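# Lower the bush-filled basket into the tank with the hook

## Task

Using the hook, move the basket into the tank so it ends up standing upright on the tank's bottom. All steel bushes must still be inside the basket and motionless. The result only counts if it holds without the robot supporting anything at the end.

## Robot and tools

Robot: one six-joint arm (UR20 type) whose flange carries a rigid steel J-shaped hook. The hook has no motor and no sensor. Your commands have no tool channel, and results give no tool reading. A load stays on the hook only through its shape, gravity and friction.

Scene frame: the origin is on the table top directly beneath the arm's base. +z is up, and +y is to the left when looking along +x. The base itself may be slightly tilted. Positions are in metres. Orientation is reported as a quaternion in w, x, y, z order.

Tool point: this is the centre of the hook's round bowl, midway through the plate's 12 mm thickness (measured along the tool's x axis). In the tool's own axes:
- The bowl bottom is 22 mm toward +z from the tool point.
- The tip's end is 40 mm toward -z.
- The shank runs along +z, curves through a half circle toward -y, and the tip returns 40 mm along -z.
- The mouth faces tool -z, so it points upward when tool +z points down. It is 51 mm wide at the tip.
- The bowl accepts a bar up to 40 mm thick lying along tool x.
- A flat block sticks out about 9 cm toward tool -y from the last joint's axis and rotates with the hook. Keep it clear of things.
A load comes off if the mouth turns downward or the tip slides out from beneath the bar. A heavy load makes the hook sag lower and tilt more than commanded. Check the reported pose against what you sent and send a correction.

execute_actions(actions): actions is a list of actions, run in order. Each action is a list of 0 to 15 rows and lasts 15 control steps (1/30 s each, 0.5 s per action). If fewer than 15 rows are given, the last row repeats for the remaining steps. Each row has exactly 6 numbers, each from -1 to 1, in this order: dx, dy, dz, rx, ry, rz.
- These are a target offset, not an absolute pose. They are expressed in the tool point's own axes.
- Every row in an action is measured from the tool pose at the start of that action, not from the previous row.
- For the first action in a call, the start is the last pose a result reported.
- Scale: 1.0 equals 0.6 m of translation, or 180 degrees of rotation.
- rx, ry, rz form a single rotation vector.
An empty actions list moves nothing and returns the current state and images. Example of one action with one row: [[[0,0,0.05,0,0,0]]].

Motion behaviour:
- Each step, the commanded target is limited to 100 mm and 16 degrees from the measured pose. Damped inverse kinematics then drives the joints, with position taking priority over orientation.
- Commands are smoothed and lag about 0.17 s.
- Joint speed and acceleration are limited, so a long move may still be incomplete when the result arrives.
- After an action, the arm only continues as far as the last clipped target. Send the remaining distance in a new action.
- The elbow cannot fully straighten.
- Between replies the robot keeps holding your last command.

Results: each result returns camera images plus a state line. The state line gives end_effector_position, end_effector_quat_wxyz, and linear (m/s) and angular (rad/s) velocities, all in the scene frame. The reported position can be off, especially when the arm is stretched far out. Other lines:
- "Hand target": the pose the controller is currently steering toward.
- "pose unreachable": the clearance check (which treats the base's mount as part of the arm) changed or blocked your command.
- Joint positions: listed from base outward. Ranges in rad are: shoulder pan -3.142 to 3.142, shoulder lift -6.283 to 6.283, elbow 0.000 to 3.142, wrists 1-3 -6.283 to 6.283.
- "Wrist force" and "Wrist torque" ([x y z], tool axes, about the tool origin): contact, held load and acceleration effects, with the mounted tool's weight already removed. When pushing on a surface, the force points from the surface into the arm. Offsets are typically under 10 N, noise has a standard deviation up to 3.7 N, and readings clip near 200 N. "no reading" is normal at the start.

zoom_image(camera, region): returns an enlarged crop of a camera's most recent image. camera is one of cam_head_left, cam_head_right, cam_high, cam_low (each 672x504) or cam_wrist (504x504, fisheye). region is [x0, y0, x1, y1] in integer pixels with the origin at the top-left, at most 504 by 504 pixels.

read_manual(section): returns only the URDF licence and notice text ("licences"). It does not move anything.

finished_scene(scene): give the current scene's number. This ends the scene permanently, after the last command has been held, and reports whether the goal was met. Call it only when the basket is resting upright on its own. Replying with no tool call also ends everything.

Faults and care:
- Torque fault: joint contact torque reaching its limit (shoulder pan and lift 678, elbow 398, wrists 98.4 N m, with held weight included).
- Force fault: any external force on the arm, hook or load reaching 150 N.
- Either fault freezes the arm for 10 s, drops the rest of the call, and lets the arm yield.
- Motors heat up while holding a load, including while you are thinking. A MOTOR HOT warning appears at 70 °C. At 85 °C the brakes lock until the motors cool (OVER-TEMPERATURE FAULT).
- Loose objects may occasionally be nudged by outside disturbances.
- Never knock or place anything off the table. Avoid dropping, slipping, slamming and hard collisions.
- Lower the basket gently so the bushes stay inside and the basket stays upright.

Each tool is called after "Request:" by a JSON object that holds its "api" and its "payload", one argument or row to a line.

## Session

Request:
{"api": "execute_actions", "payload": {
  "actions": []
}}

Scene clock: 0.00 s.
end_effector_position=(+1.1024, -0.0448, +0.3130) end_effector_quat_wxyz=(+0.257, -0.194, +0.847, +0.424) end_effector_velocity=(-0.000, +0.001, -0.001) end_effector_angular_velocity=(+0.001, +0.002, +0.001)
Joint positions: [-0.485 -1.199  1.911 -1.966 -0.556 -2.706]
Joint velocities: [ 0.001  0.001 -0.     0.001 -0.     0.   ]
Motor temperatures (°C, as the motors report them): [25 26 24 28 30 28]
Wrist force (N, on the end effector, along its own x y z axes, offset not removed): no reading
Wrist torque (N m, same axes, about the end effector's origin, offset not removed): no reading
Hand target: +1.102, -0.045, +0.313; +0.257, -0.194, +0.847, +0.424

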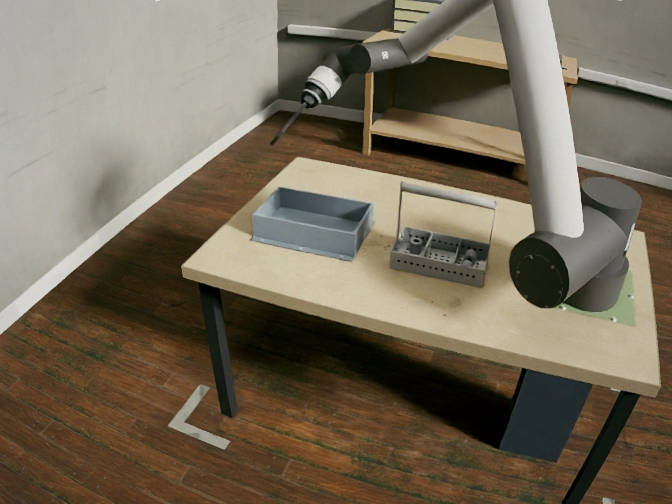

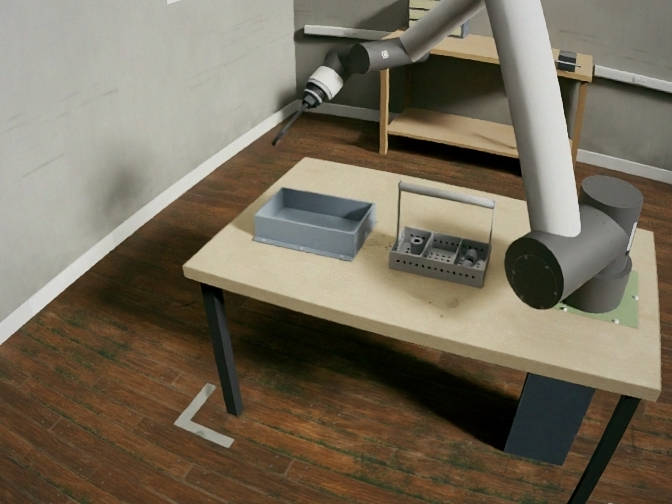

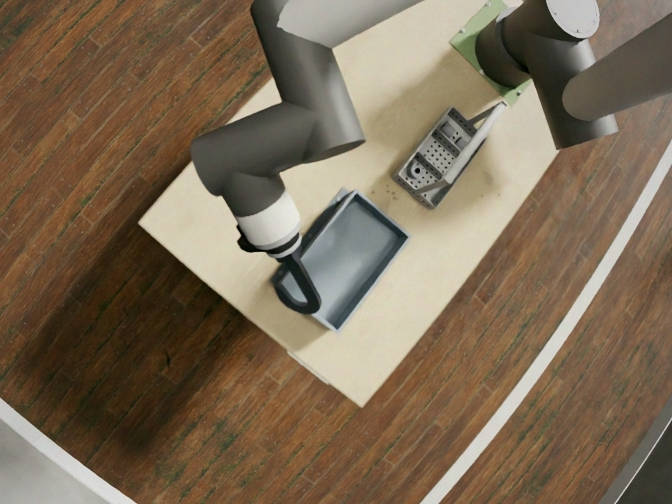

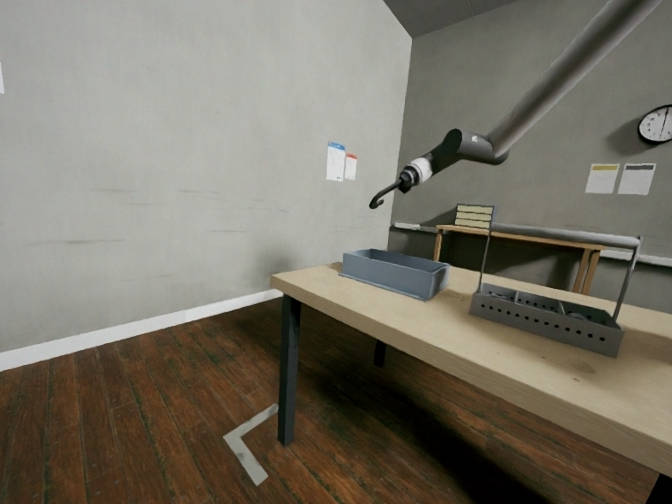

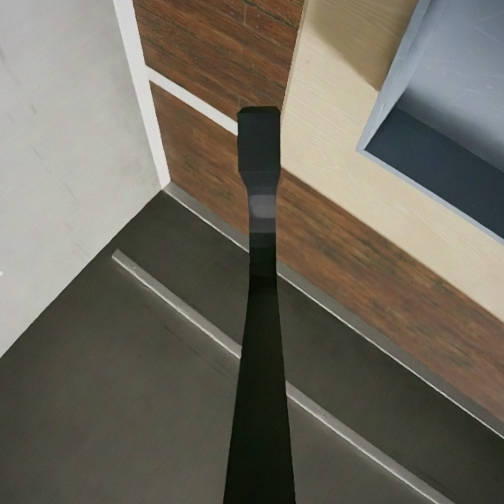

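Request:
{"api": "zoom_image", "payload": {
  "camera": "cam_high",
  "region": [240, 60, 560, 360]
}}

Request:
{"api": "zoom_image", "payload": {
  "camera": "cam_head_left",
  "region": [230, 150, 530, 320]
}}

Request:
{"api": "zoom_image", "payload": {
  "camera": "cam_low",
  "region": [320, 170, 660, 380]
}}

Region (240, 60, 560, 360) of cam_high's 672x504 image, scaled by 1.575, with more detail than that image has; it fills the top 472 rows of this view, and the rest is white.

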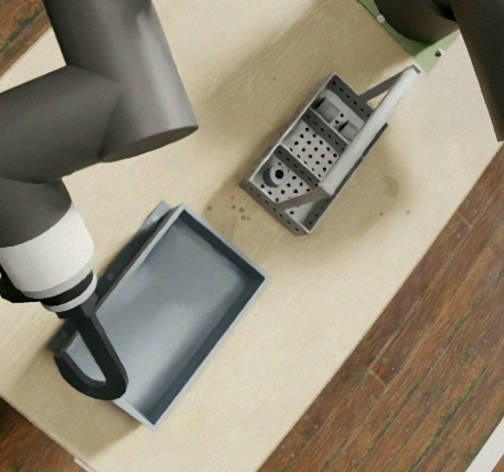

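Region (230, 150, 530, 320) of cam_head_left's 672x504 image, scaled by 1.680, with more detail than that image has; it fills the top 286 rows of this view, and the rest is white.

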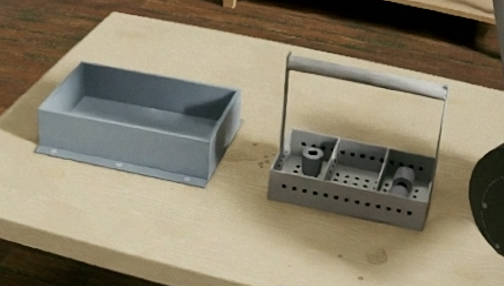

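Region (320, 170, 660, 380) of cam_low's 672x504 image, scaled by 1.482, with more detail than that image has; it fills the top 311 rows of this view, and the rest is white.

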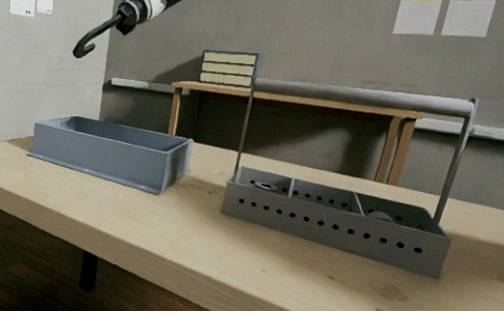

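Request:
{"api": "execute_actions", "payload": {
  "actions": [
    [[0.012,0.07,-0.034,0.038,0.023,0.017],[0.024,0.14,-0.068,0.076,0.046,0.035],[0.036,0.21,-0.10,0.114,0.069,0.052],[0.048,0.28,-0.136,0.152,0.092,0.07],[0.06,0.35,-0.17,0.19,0.115,0.087],[0.072,0.42,-0.205,0.228,0.138,0.104],[0.088,0.516,-0.254,0.2845,0.1725,0.1302]]
  ]
}}

Scene clock: 2.83 s.
end_effector_position=(+0.9193, -0.0074, +0.4998) end_effector_quat_wxyz=(+0.124, -0.091, +0.971, +0.185) end_effector_velocity=(-0.447, +0.084, +0.435) end_effector_angular_velocity=(-1.185, +0.606, -0.624)
Joint positions: [-0.355 -1.587  1.974 -2.012 -1.115 -2.125]
Joint velocities: [ 0.455 -0.717 -0.119  0.473 -1.383  1.115]
Motor temperatures (°C, as the motors report them): [25 26 24 28 30 28]
Wrist force (N, on the end effector, along its own x y z axes, offset not removed): [2.1 3.4 3.1]
Wrist torque (N m, same axes, about the end effector's origin, offset not removed): [0.92 -0.56 0.23]
Hand target: +0.863, -0.005, +0.548; +0.090, -0.053, +0.988, +0.110
Off the commanded pose: 0.086 m, 28 deg; position and orientation clipped at the last step of the last action.

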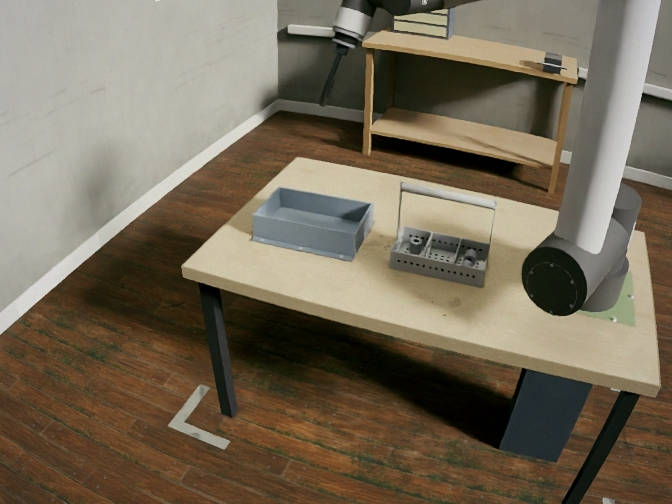

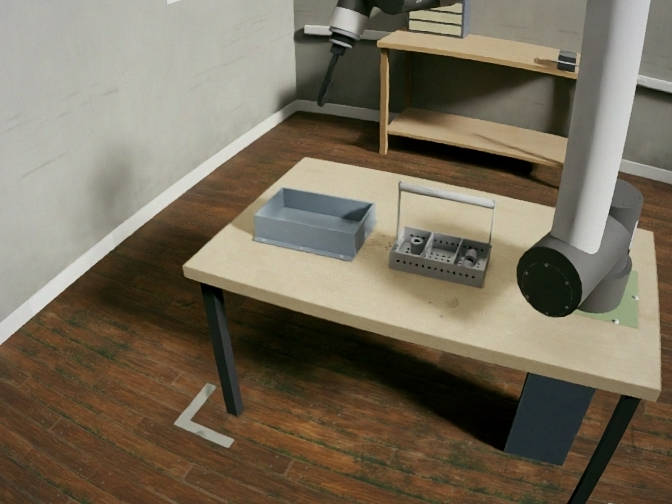

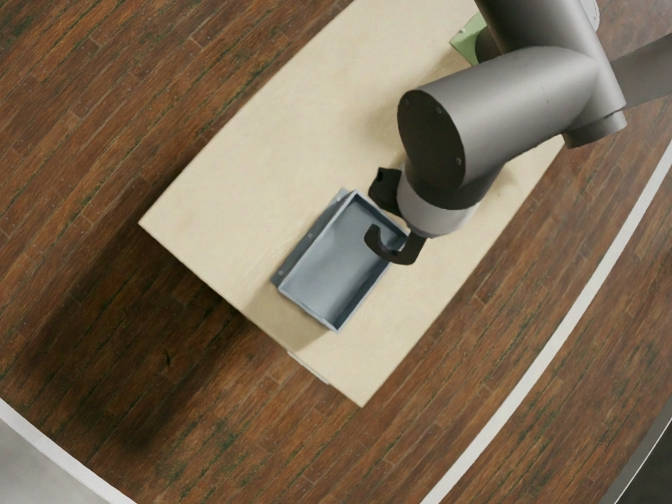

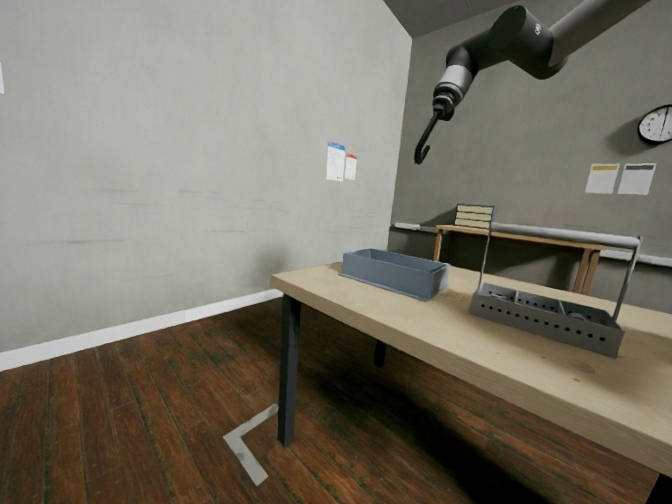

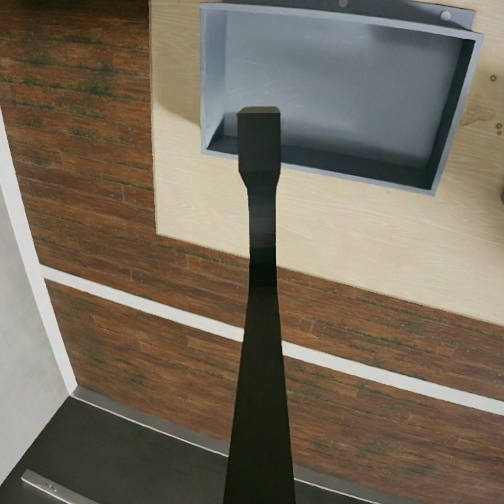

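Request:
{"api": "execute_actions", "payload": {
  "actions": [
    [[0.219,-0.298,-0.271,0.1189,0.0797,0.0585]],
    [[0,0,0,0,0,0]]
  ]
}}

Scene clock: 4.33 s.
end_effector_position=(+0.8021, -0.2369, +0.5503) end_effector_quat_wxyz=(+0.000, +0.001, +1.000, +0.001) end_effector_velocity=(+0.001, +0.000, +0.001) end_effector_angular_velocity=(-0.001, -0.000, +0.000)
Joint positions: [-0.475 -1.639  1.905 -1.831 -1.56  -2.07 ]
Joint velocities: [ 0.001  0.    -0.001  0.    -0.001  0.001]
Motor temperatures (°C, as the motors report them): [25 26 24 28 30 28]
Wrist force (N, on the end effector, along its own x y z axes, offset not removed): [1.6 3.8 4.3]
Wrist torque (N m, same axes, about the end effector's origin, offset not removed): [1.12 -0.39 0.17]
Hand target: +0.802, -0.237, +0.550; +0.000, +0.001, +1.000, +0.001
Off the commanded pose: 0.000 m, 0 deg.

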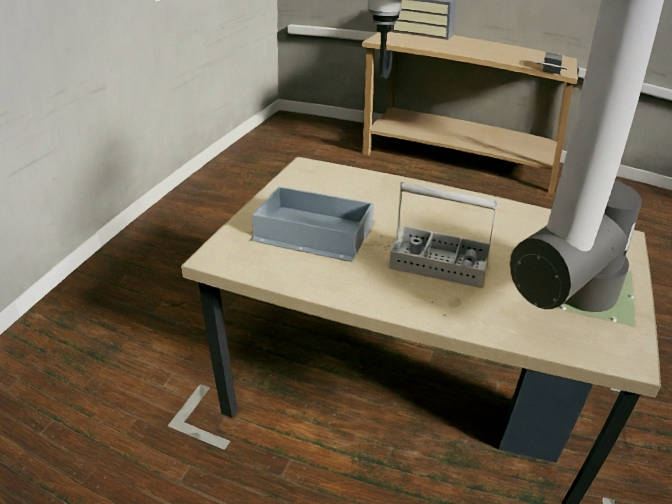

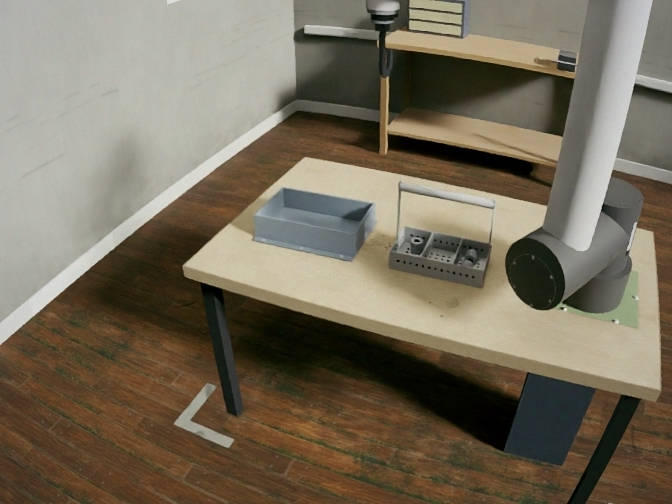

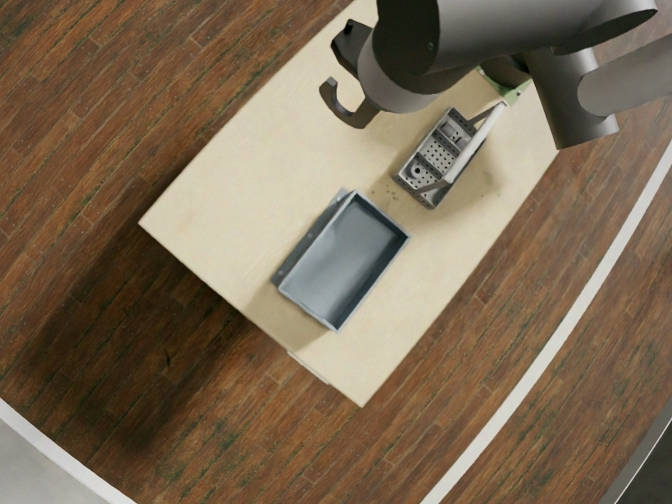

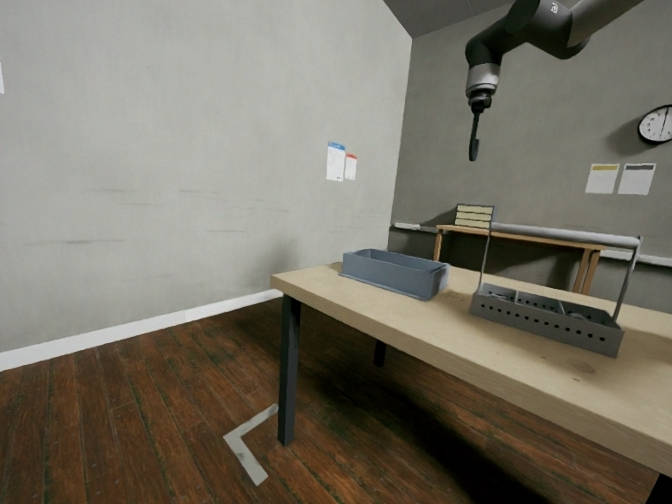

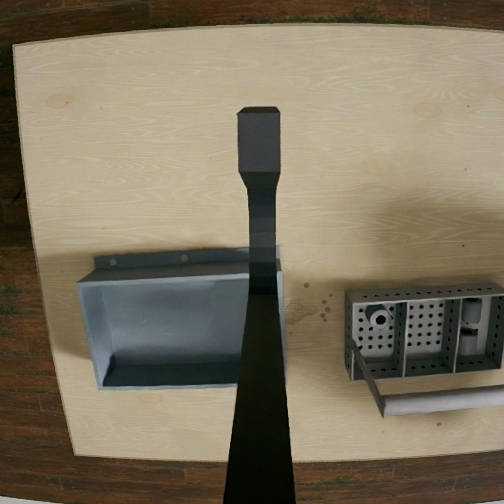

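Request:
{"api": "zoom_image", "payload": {
  "camera": "cam_wrist",
  "region": [0, 0, 504, 504]
}}

Request:
{"api": "zoom_image", "payload": {
  "camera": "cam_wrist",
  "region": [330, 260, 504, 434]
}}

Request:
{"api": "zoom_image", "payload": {
  "camera": "cam_wrist",
  "region": [60, 220, 310, 410]
}}

Region (0, 0, 504, 504) of cam_wrist's 504x504 image, scaled by 1.000.

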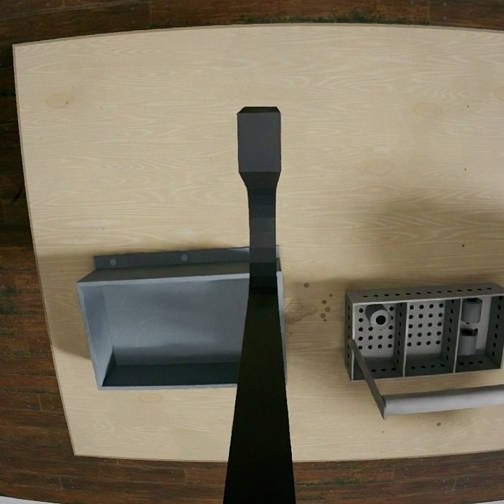

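Region (330, 260, 504, 434) of cam_wrist's 504x504 image, scaled by 2.897, with more detail than that image has.

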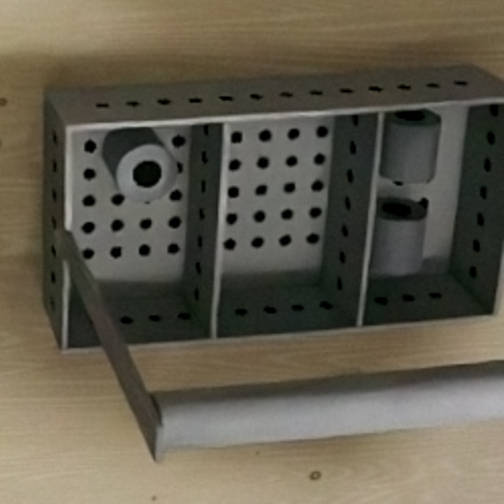

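Region (60, 220, 310, 410) of cam_wrist's 504x504 image, scaled by 2.016, with more detail than that image has; it fills the top 383 rows of this view, and the rest is white.

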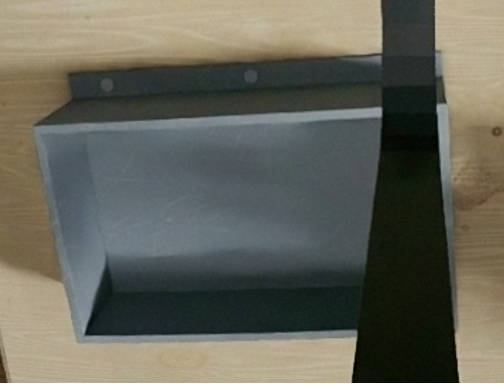

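Request:
{"api": "zoom_image", "payload": {
  "camera": "cam_wrist",
  "region": [200, 90, 320, 310]
}}

Request:
{"api": "zoom_image", "payload": {
  "camera": "cam_low",
  "region": [440, 60, 520, 180]
}}

Request:
{"api": "zoom_image", "payload": {
  "camera": "cam_high",
  "region": [290, 10, 430, 150]
}}

Region (200, 90, 320, 310) of cam_wrist's 504x504 image, scaled by 2.291, with more detail than that image has; it fills the left 275 columns of this view, and the rest is white.

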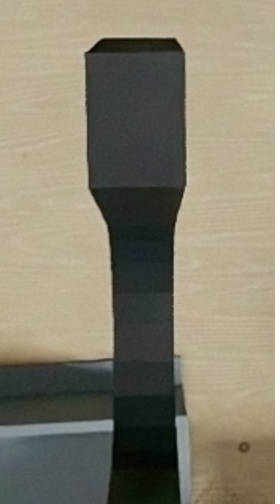

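Region (440, 60, 520, 180) of cam_low's 672x504 image, scaled by 4.200, with more detail than that image has.

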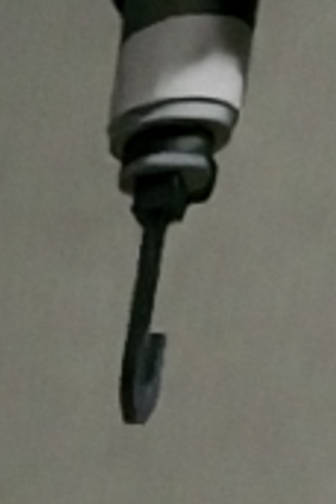

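Region (290, 10, 430, 150) of cam_high's 672x504 image, scaled by 3.600, with more detail than that image has.

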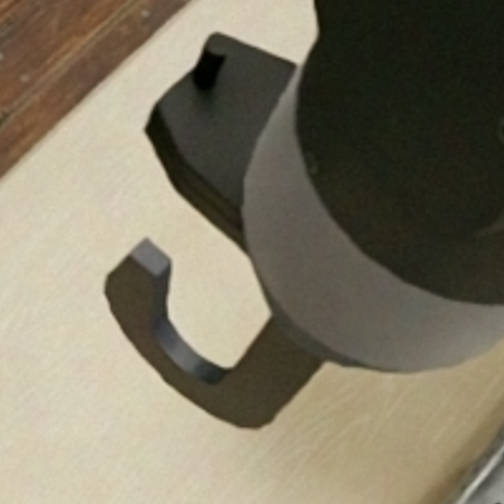

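Request:
{"api": "execute_actions", "payload": {
  "actions": [
    [[0.05,0.063,0.02,0,0,-0.002],[0.1,0.126,0.04,0,0,-0.004],[0.15,0.19,0.06,0,0,-0.006],[0.2,0.25,0.08,0,0,-0.008],[0.25,0.315,0.1,0,0,-0.01],[0.3,0.38,0.12,0,0,-0.012],[0.35,0.44,0.14,0,0,-0.014],[0.4,0.5,0.16,0,0,-0.016],[0.45,0.565,0.18,0,0,-0.018],[0.5,0.63,0.2,0,0,-0.02],[0.553,0.695,0.217,0,0,-0.022]]
  ]
}}

Scene clock: 10.87 s.
end_effector_position=(+0.6340, -0.0269, +0.4756) end_effector_quat_wxyz=(-0.001, -0.032, +0.999, +0.002) end_effector_velocity=(-0.382, +0.458, -0.162) end_effector_angular_velocity=(+0.008, +0.002, +0.068)
Joint positions: [-0.298 -1.869  2.187 -1.884 -1.558 -1.958]
Joint velocities: [ 0.52  -0.475  0.53  -0.057  0.009  0.452]
Motor temperatures (°C, as the motors report them): [25 26 24 28 30 28]
Wrist force (N, on the end effector, along its own x y z axes, offset not removed): [5.4 2.0 4.1]
Wrist torque (N m, same axes, about the end effector's origin, offset not removed): [0.78 -1.08 0.08]
Hand target: +0.590, +0.024, +0.457; -0.001, -0.035, +0.999, +0.003
Off the commanded pose: 0.270 m, 0 deg; position clipped at the last step of the last action.

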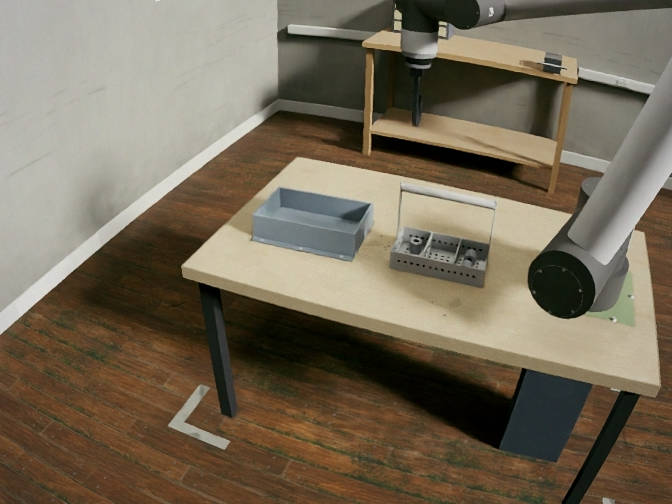

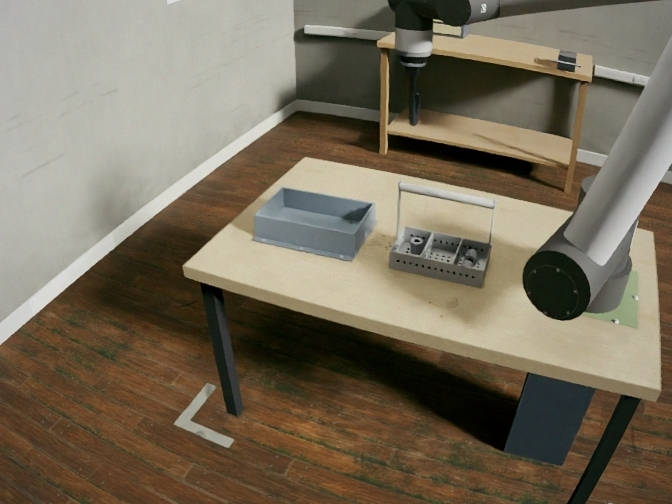

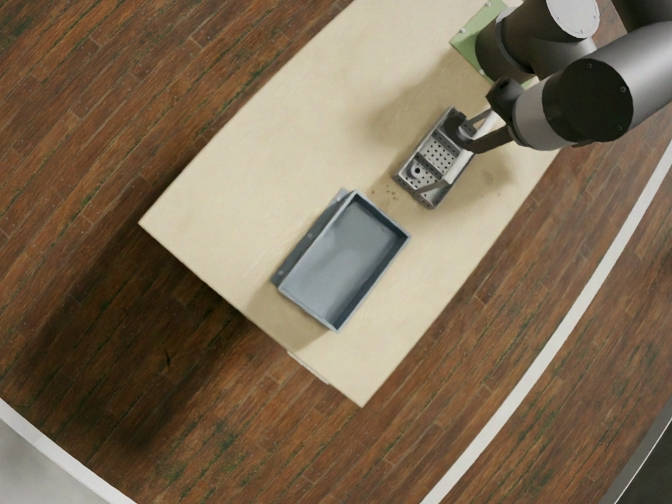

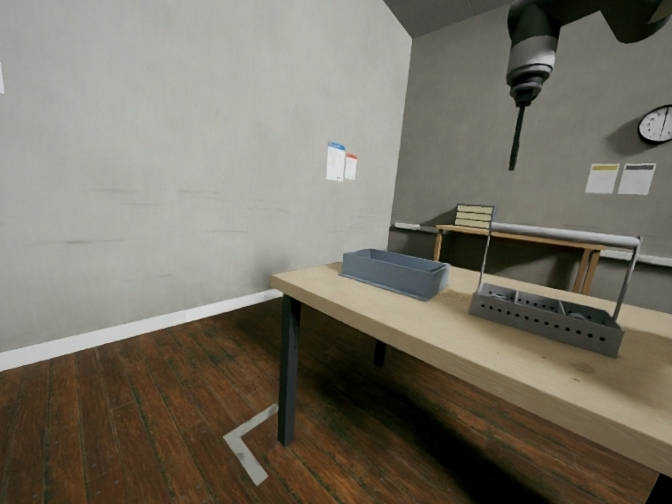

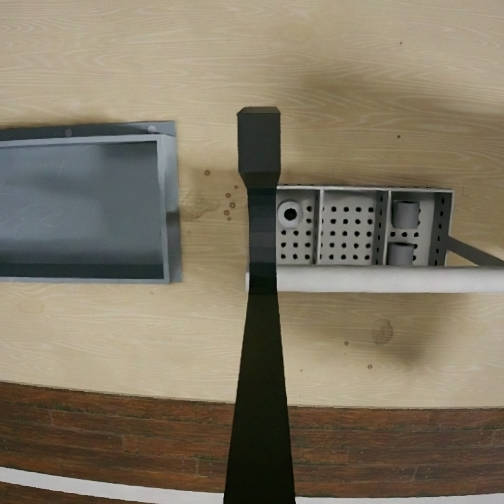

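Request:
{"api": "execute_actions", "payload": {
  "actions": [
    [[0.251,0.362,0.093,0,0,-0.001]],
    [[0,0,0,0,0,0]]
  ]
}}

Scene clock: 12.10 s.
end_effector_position=(+0.4717, +0.1759, +0.4207) end_effector_quat_wxyz=(-0.001, -0.035, +0.999, +0.003) end_effector_velocity=(-0.001, -0.000, -0.001) end_effector_angular_velocity=(-0.000, +0.002, +0.000)
Joint positions: [ 0.03  -2.028  2.35  -1.893 -1.555 -1.635]
Joint velocities: [ 0.    -0.     0.002  0.001 -0.    -0.   ]
Motor temperatures (°C, as the motors report them): [25 26 24 28 30 28]
Wrist force (N, on the end effector, along its own x y z axes, offset not removed): [3.8 1.4 3.9]
Wrist torque (N m, same axes, about the end effector's origin, offset not removed): [0.60 -0.77 0.11]
Hand target: +0.472, +0.176, +0.421; -0.001, -0.035, +0.999, +0.003
Off the commanded pose: 0.000 m, 0 deg.

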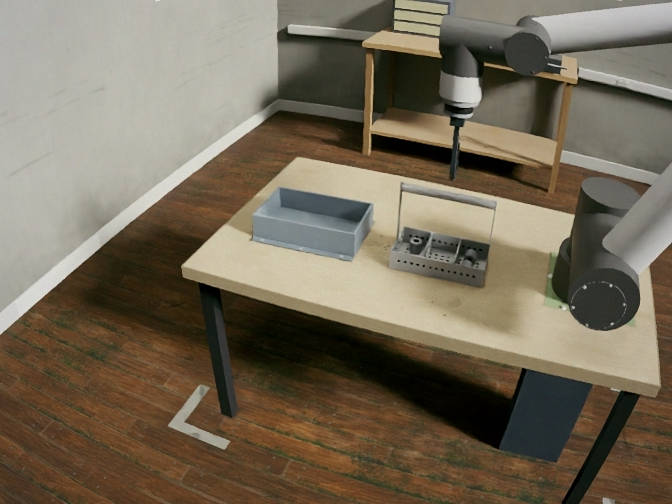

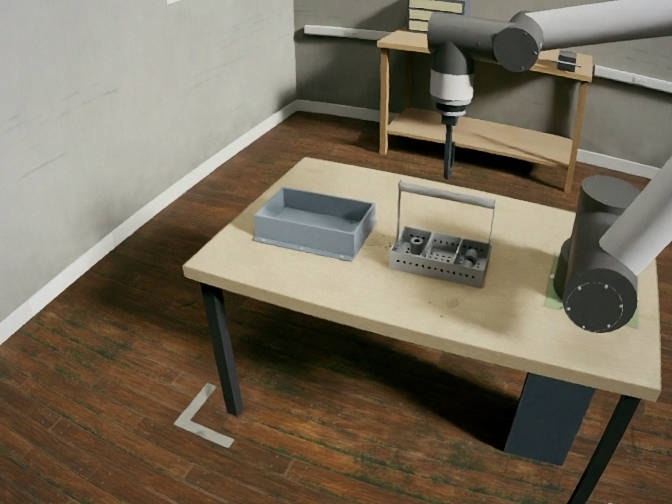

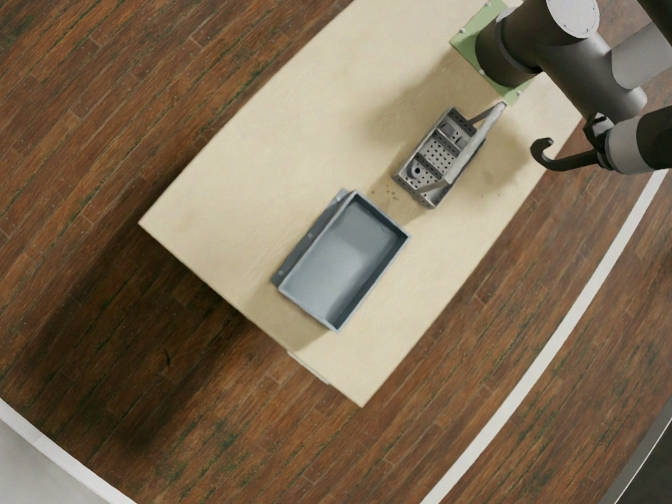

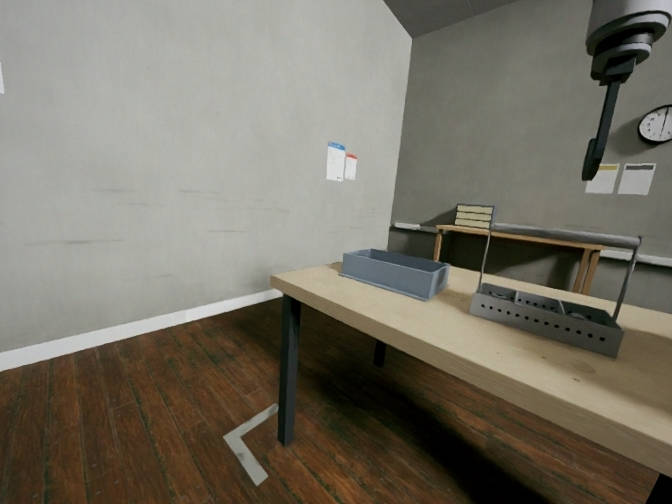

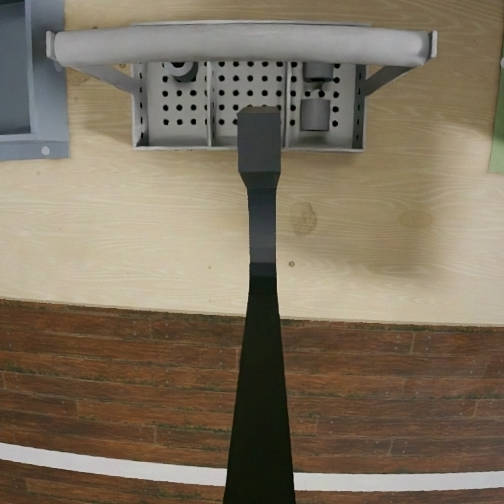

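Request:
{"api": "zoom_image", "payload": {
  "camera": "cam_wrist",
  "region": [30, 10, 450, 170]
}}

Request:
{"api": "zoom_image", "payload": {
  "camera": "cam_head_left",
  "region": [370, 120, 530, 300]
}}

Region (30, 10, 450, 170) of cam_wrist's 504x504 image, scaled by 1.200, with more detail than that image has; it fills the top 192 rows of this view, and the rest is white.

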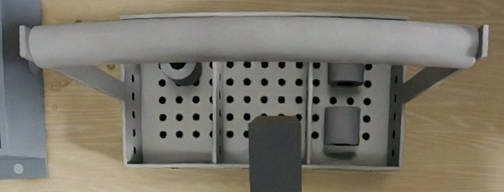

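Region (370, 120, 530, 300) of cam_head_left's 672x504 image, scaled by 2.800, with more detail than that image has.

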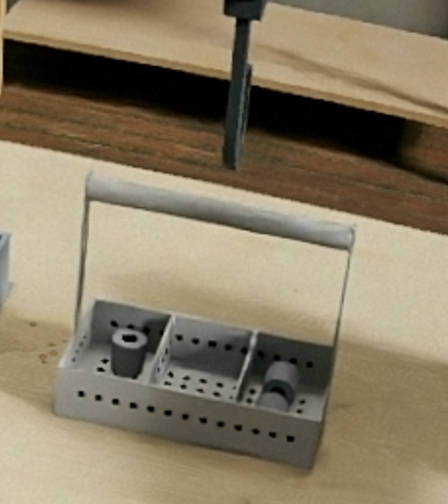

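Request:
{"api": "execute_actions", "payload": {
  "actions": [
    [[0.001,-0.01,0.07,0,0,0],[0.002,-0.02,0.14,0,0,0],[0.002,-0.03,0.2,0,0,0],[0.003,-0.04,0.27,0,0,0],[0.003,-0.05,0.33,0,0,0],[0.004,-0.06,0.401,0,0,0]]
  ]
}}

Scene clock: 15.13 s.
end_effector_position=(+0.4589, +0.1423, +0.1988) end_effector_quat_wxyz=(-0.007, -0.034, +0.999, +0.004) end_effector_velocity=(+0.093, -0.019, -0.180) end_effector_angular_velocity=(-0.004, -0.095, +0.005)
Joint positions: [-0.04  -1.846  2.615 -2.327 -1.554 -1.705]
Joint velocities: [-0.026  0.403  0.149 -0.647  0.001 -0.031]
Motor temperatures (°C, as the motors report them): [25 26 24 28 30 28]
Wrist force (N, on the end effector, along its own x y z axes, offset not removed): [2.3 2.8 8.6]
Wrist torque (N m, same axes, about the end effector's origin, offset not removed): [1.06 -0.51 0.16]
Hand target: +0.468, +0.141, +0.183; -0.002, -0.035, +0.999, +0.004
Off the commanded pose: 0.023 m, 1 deg.

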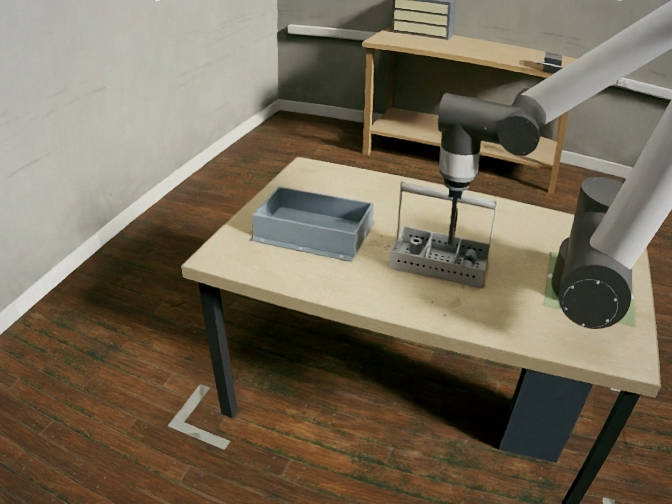

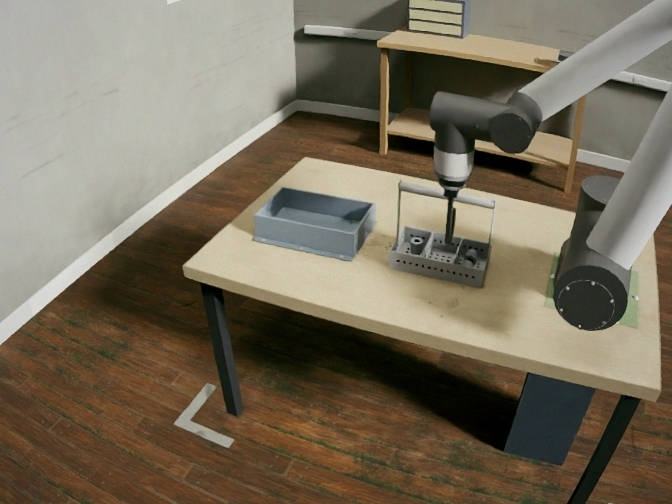

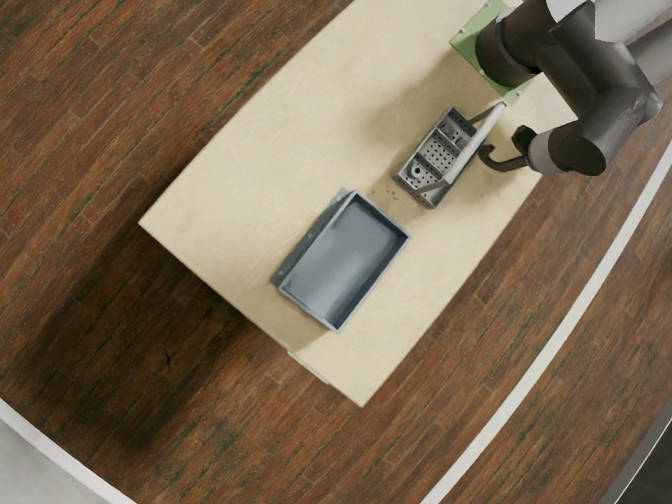

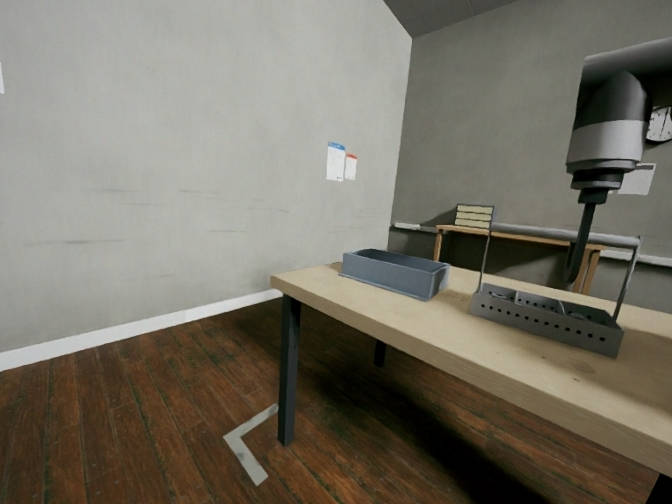

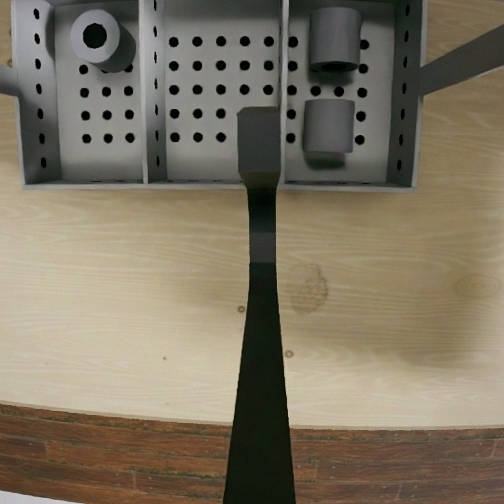

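Request:
{"api": "execute_actions", "payload": {
  "actions": [
    [[-0.0215,-0.005,0.035,0.0027,-0.0045,-0.0006]]
  ]
}}

Scene clock: 16.70 s.
end_effector_position=(+0.4717, +0.1402, +0.1777) end_effector_quat_wxyz=(+0.001, -0.035, +0.999, +0.000) end_effector_velocity=(+0.001, +0.000, +0.001) end_effector_angular_velocity=(-0.000, -0.003, +0.000)
Joint positions: [-0.038 -1.792  2.632 -2.411 -1.561 -1.704]
Joint velocities: [ 0.    -0.    -0.    -0.002  0.     0.   ]
Motor temperatures (°C, as the motors report them): [25 26 24 28 30 28]
Wrist force (N, on the end effector, along its own x y z axes, offset not removed): [3.1 2.6 4.4]
Wrist torque (N m, same axes, about the end effector's origin, offset not removed): [0.78 -0.54 0.13]
Hand target: +0.472, +0.140, +0.178; +0.001, -0.035, +0.999, +0.000
Off the commanded pose: 0.000 m, 0 deg.

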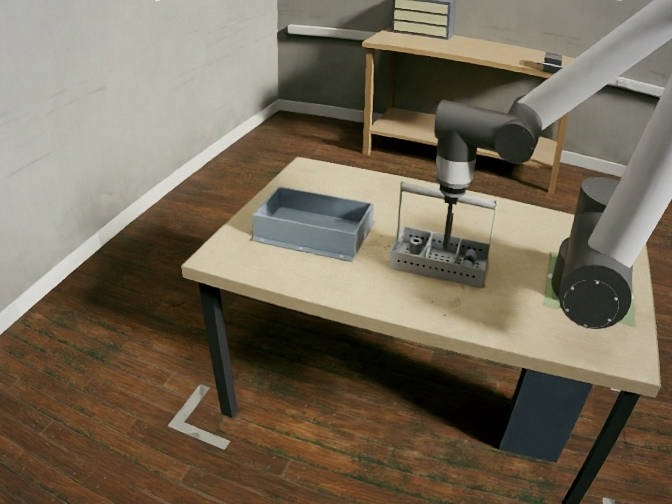

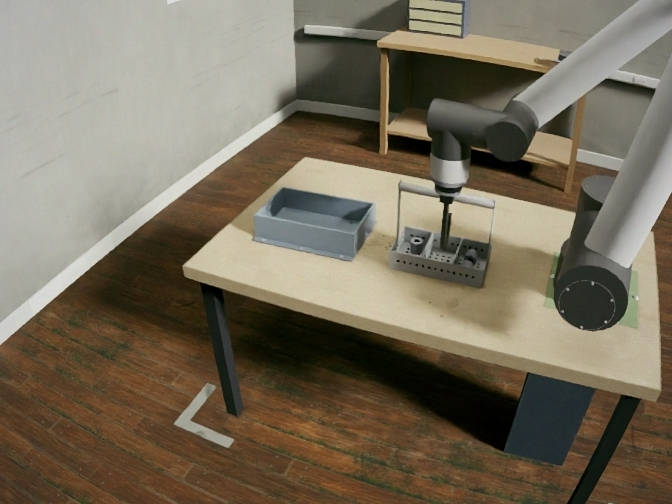

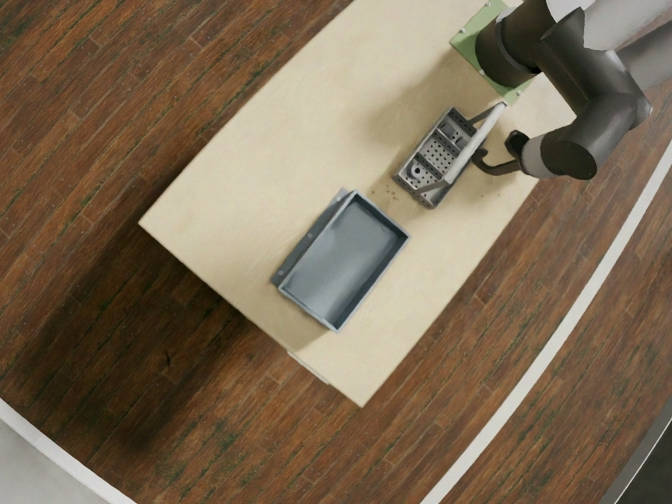

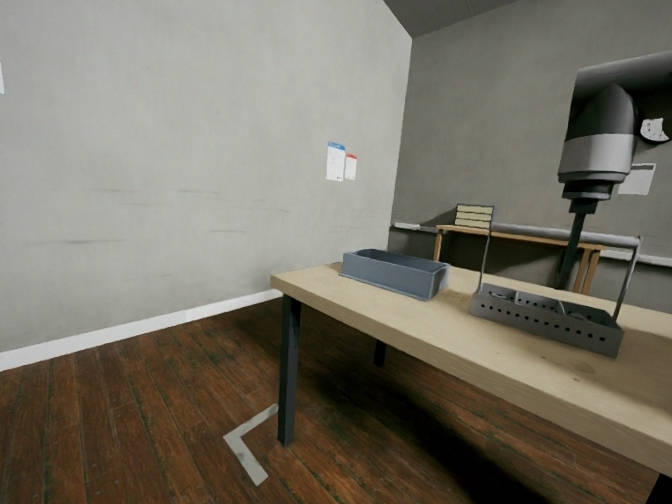

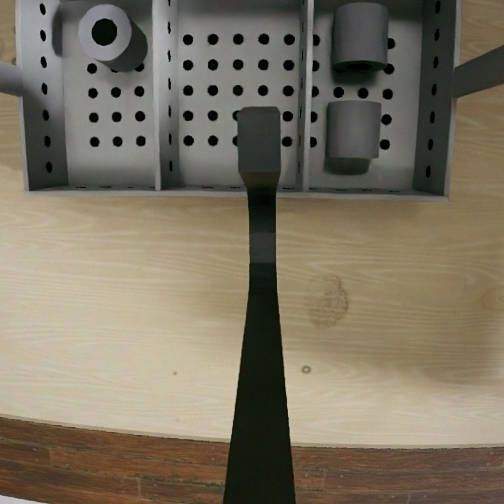

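Request:
{"api": "zoom_image", "payload": {
  "camera": "cam_low",
  "region": [460, 180, 660, 360]
}}

Request:
{"api": "zoom_image", "payload": {
  "camera": "cam_high",
  "region": [380, 80, 580, 230]
}}

Region (460, 180, 660, 360) of cam_low's 672x504 image, scaled by 2.520, with more detail than that image has; it fills the top 454 rows of this view, and the rest is white.

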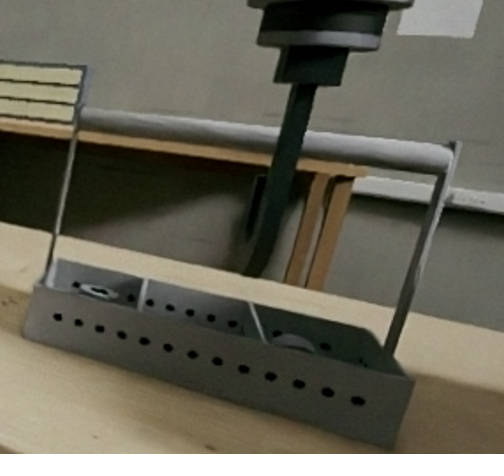

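Region (380, 80, 580, 230) of cam_high's 672x504 image, scaled by 2.520, with more detail than that image has; it fills the top 378 rows of this view, and the rest is white.

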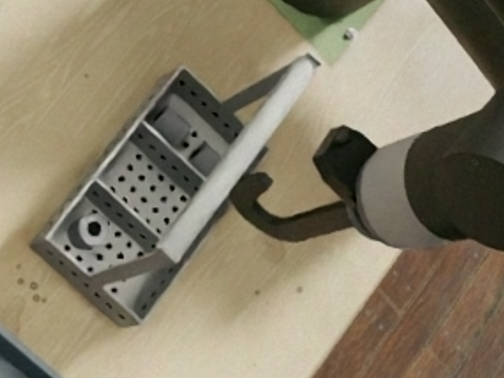

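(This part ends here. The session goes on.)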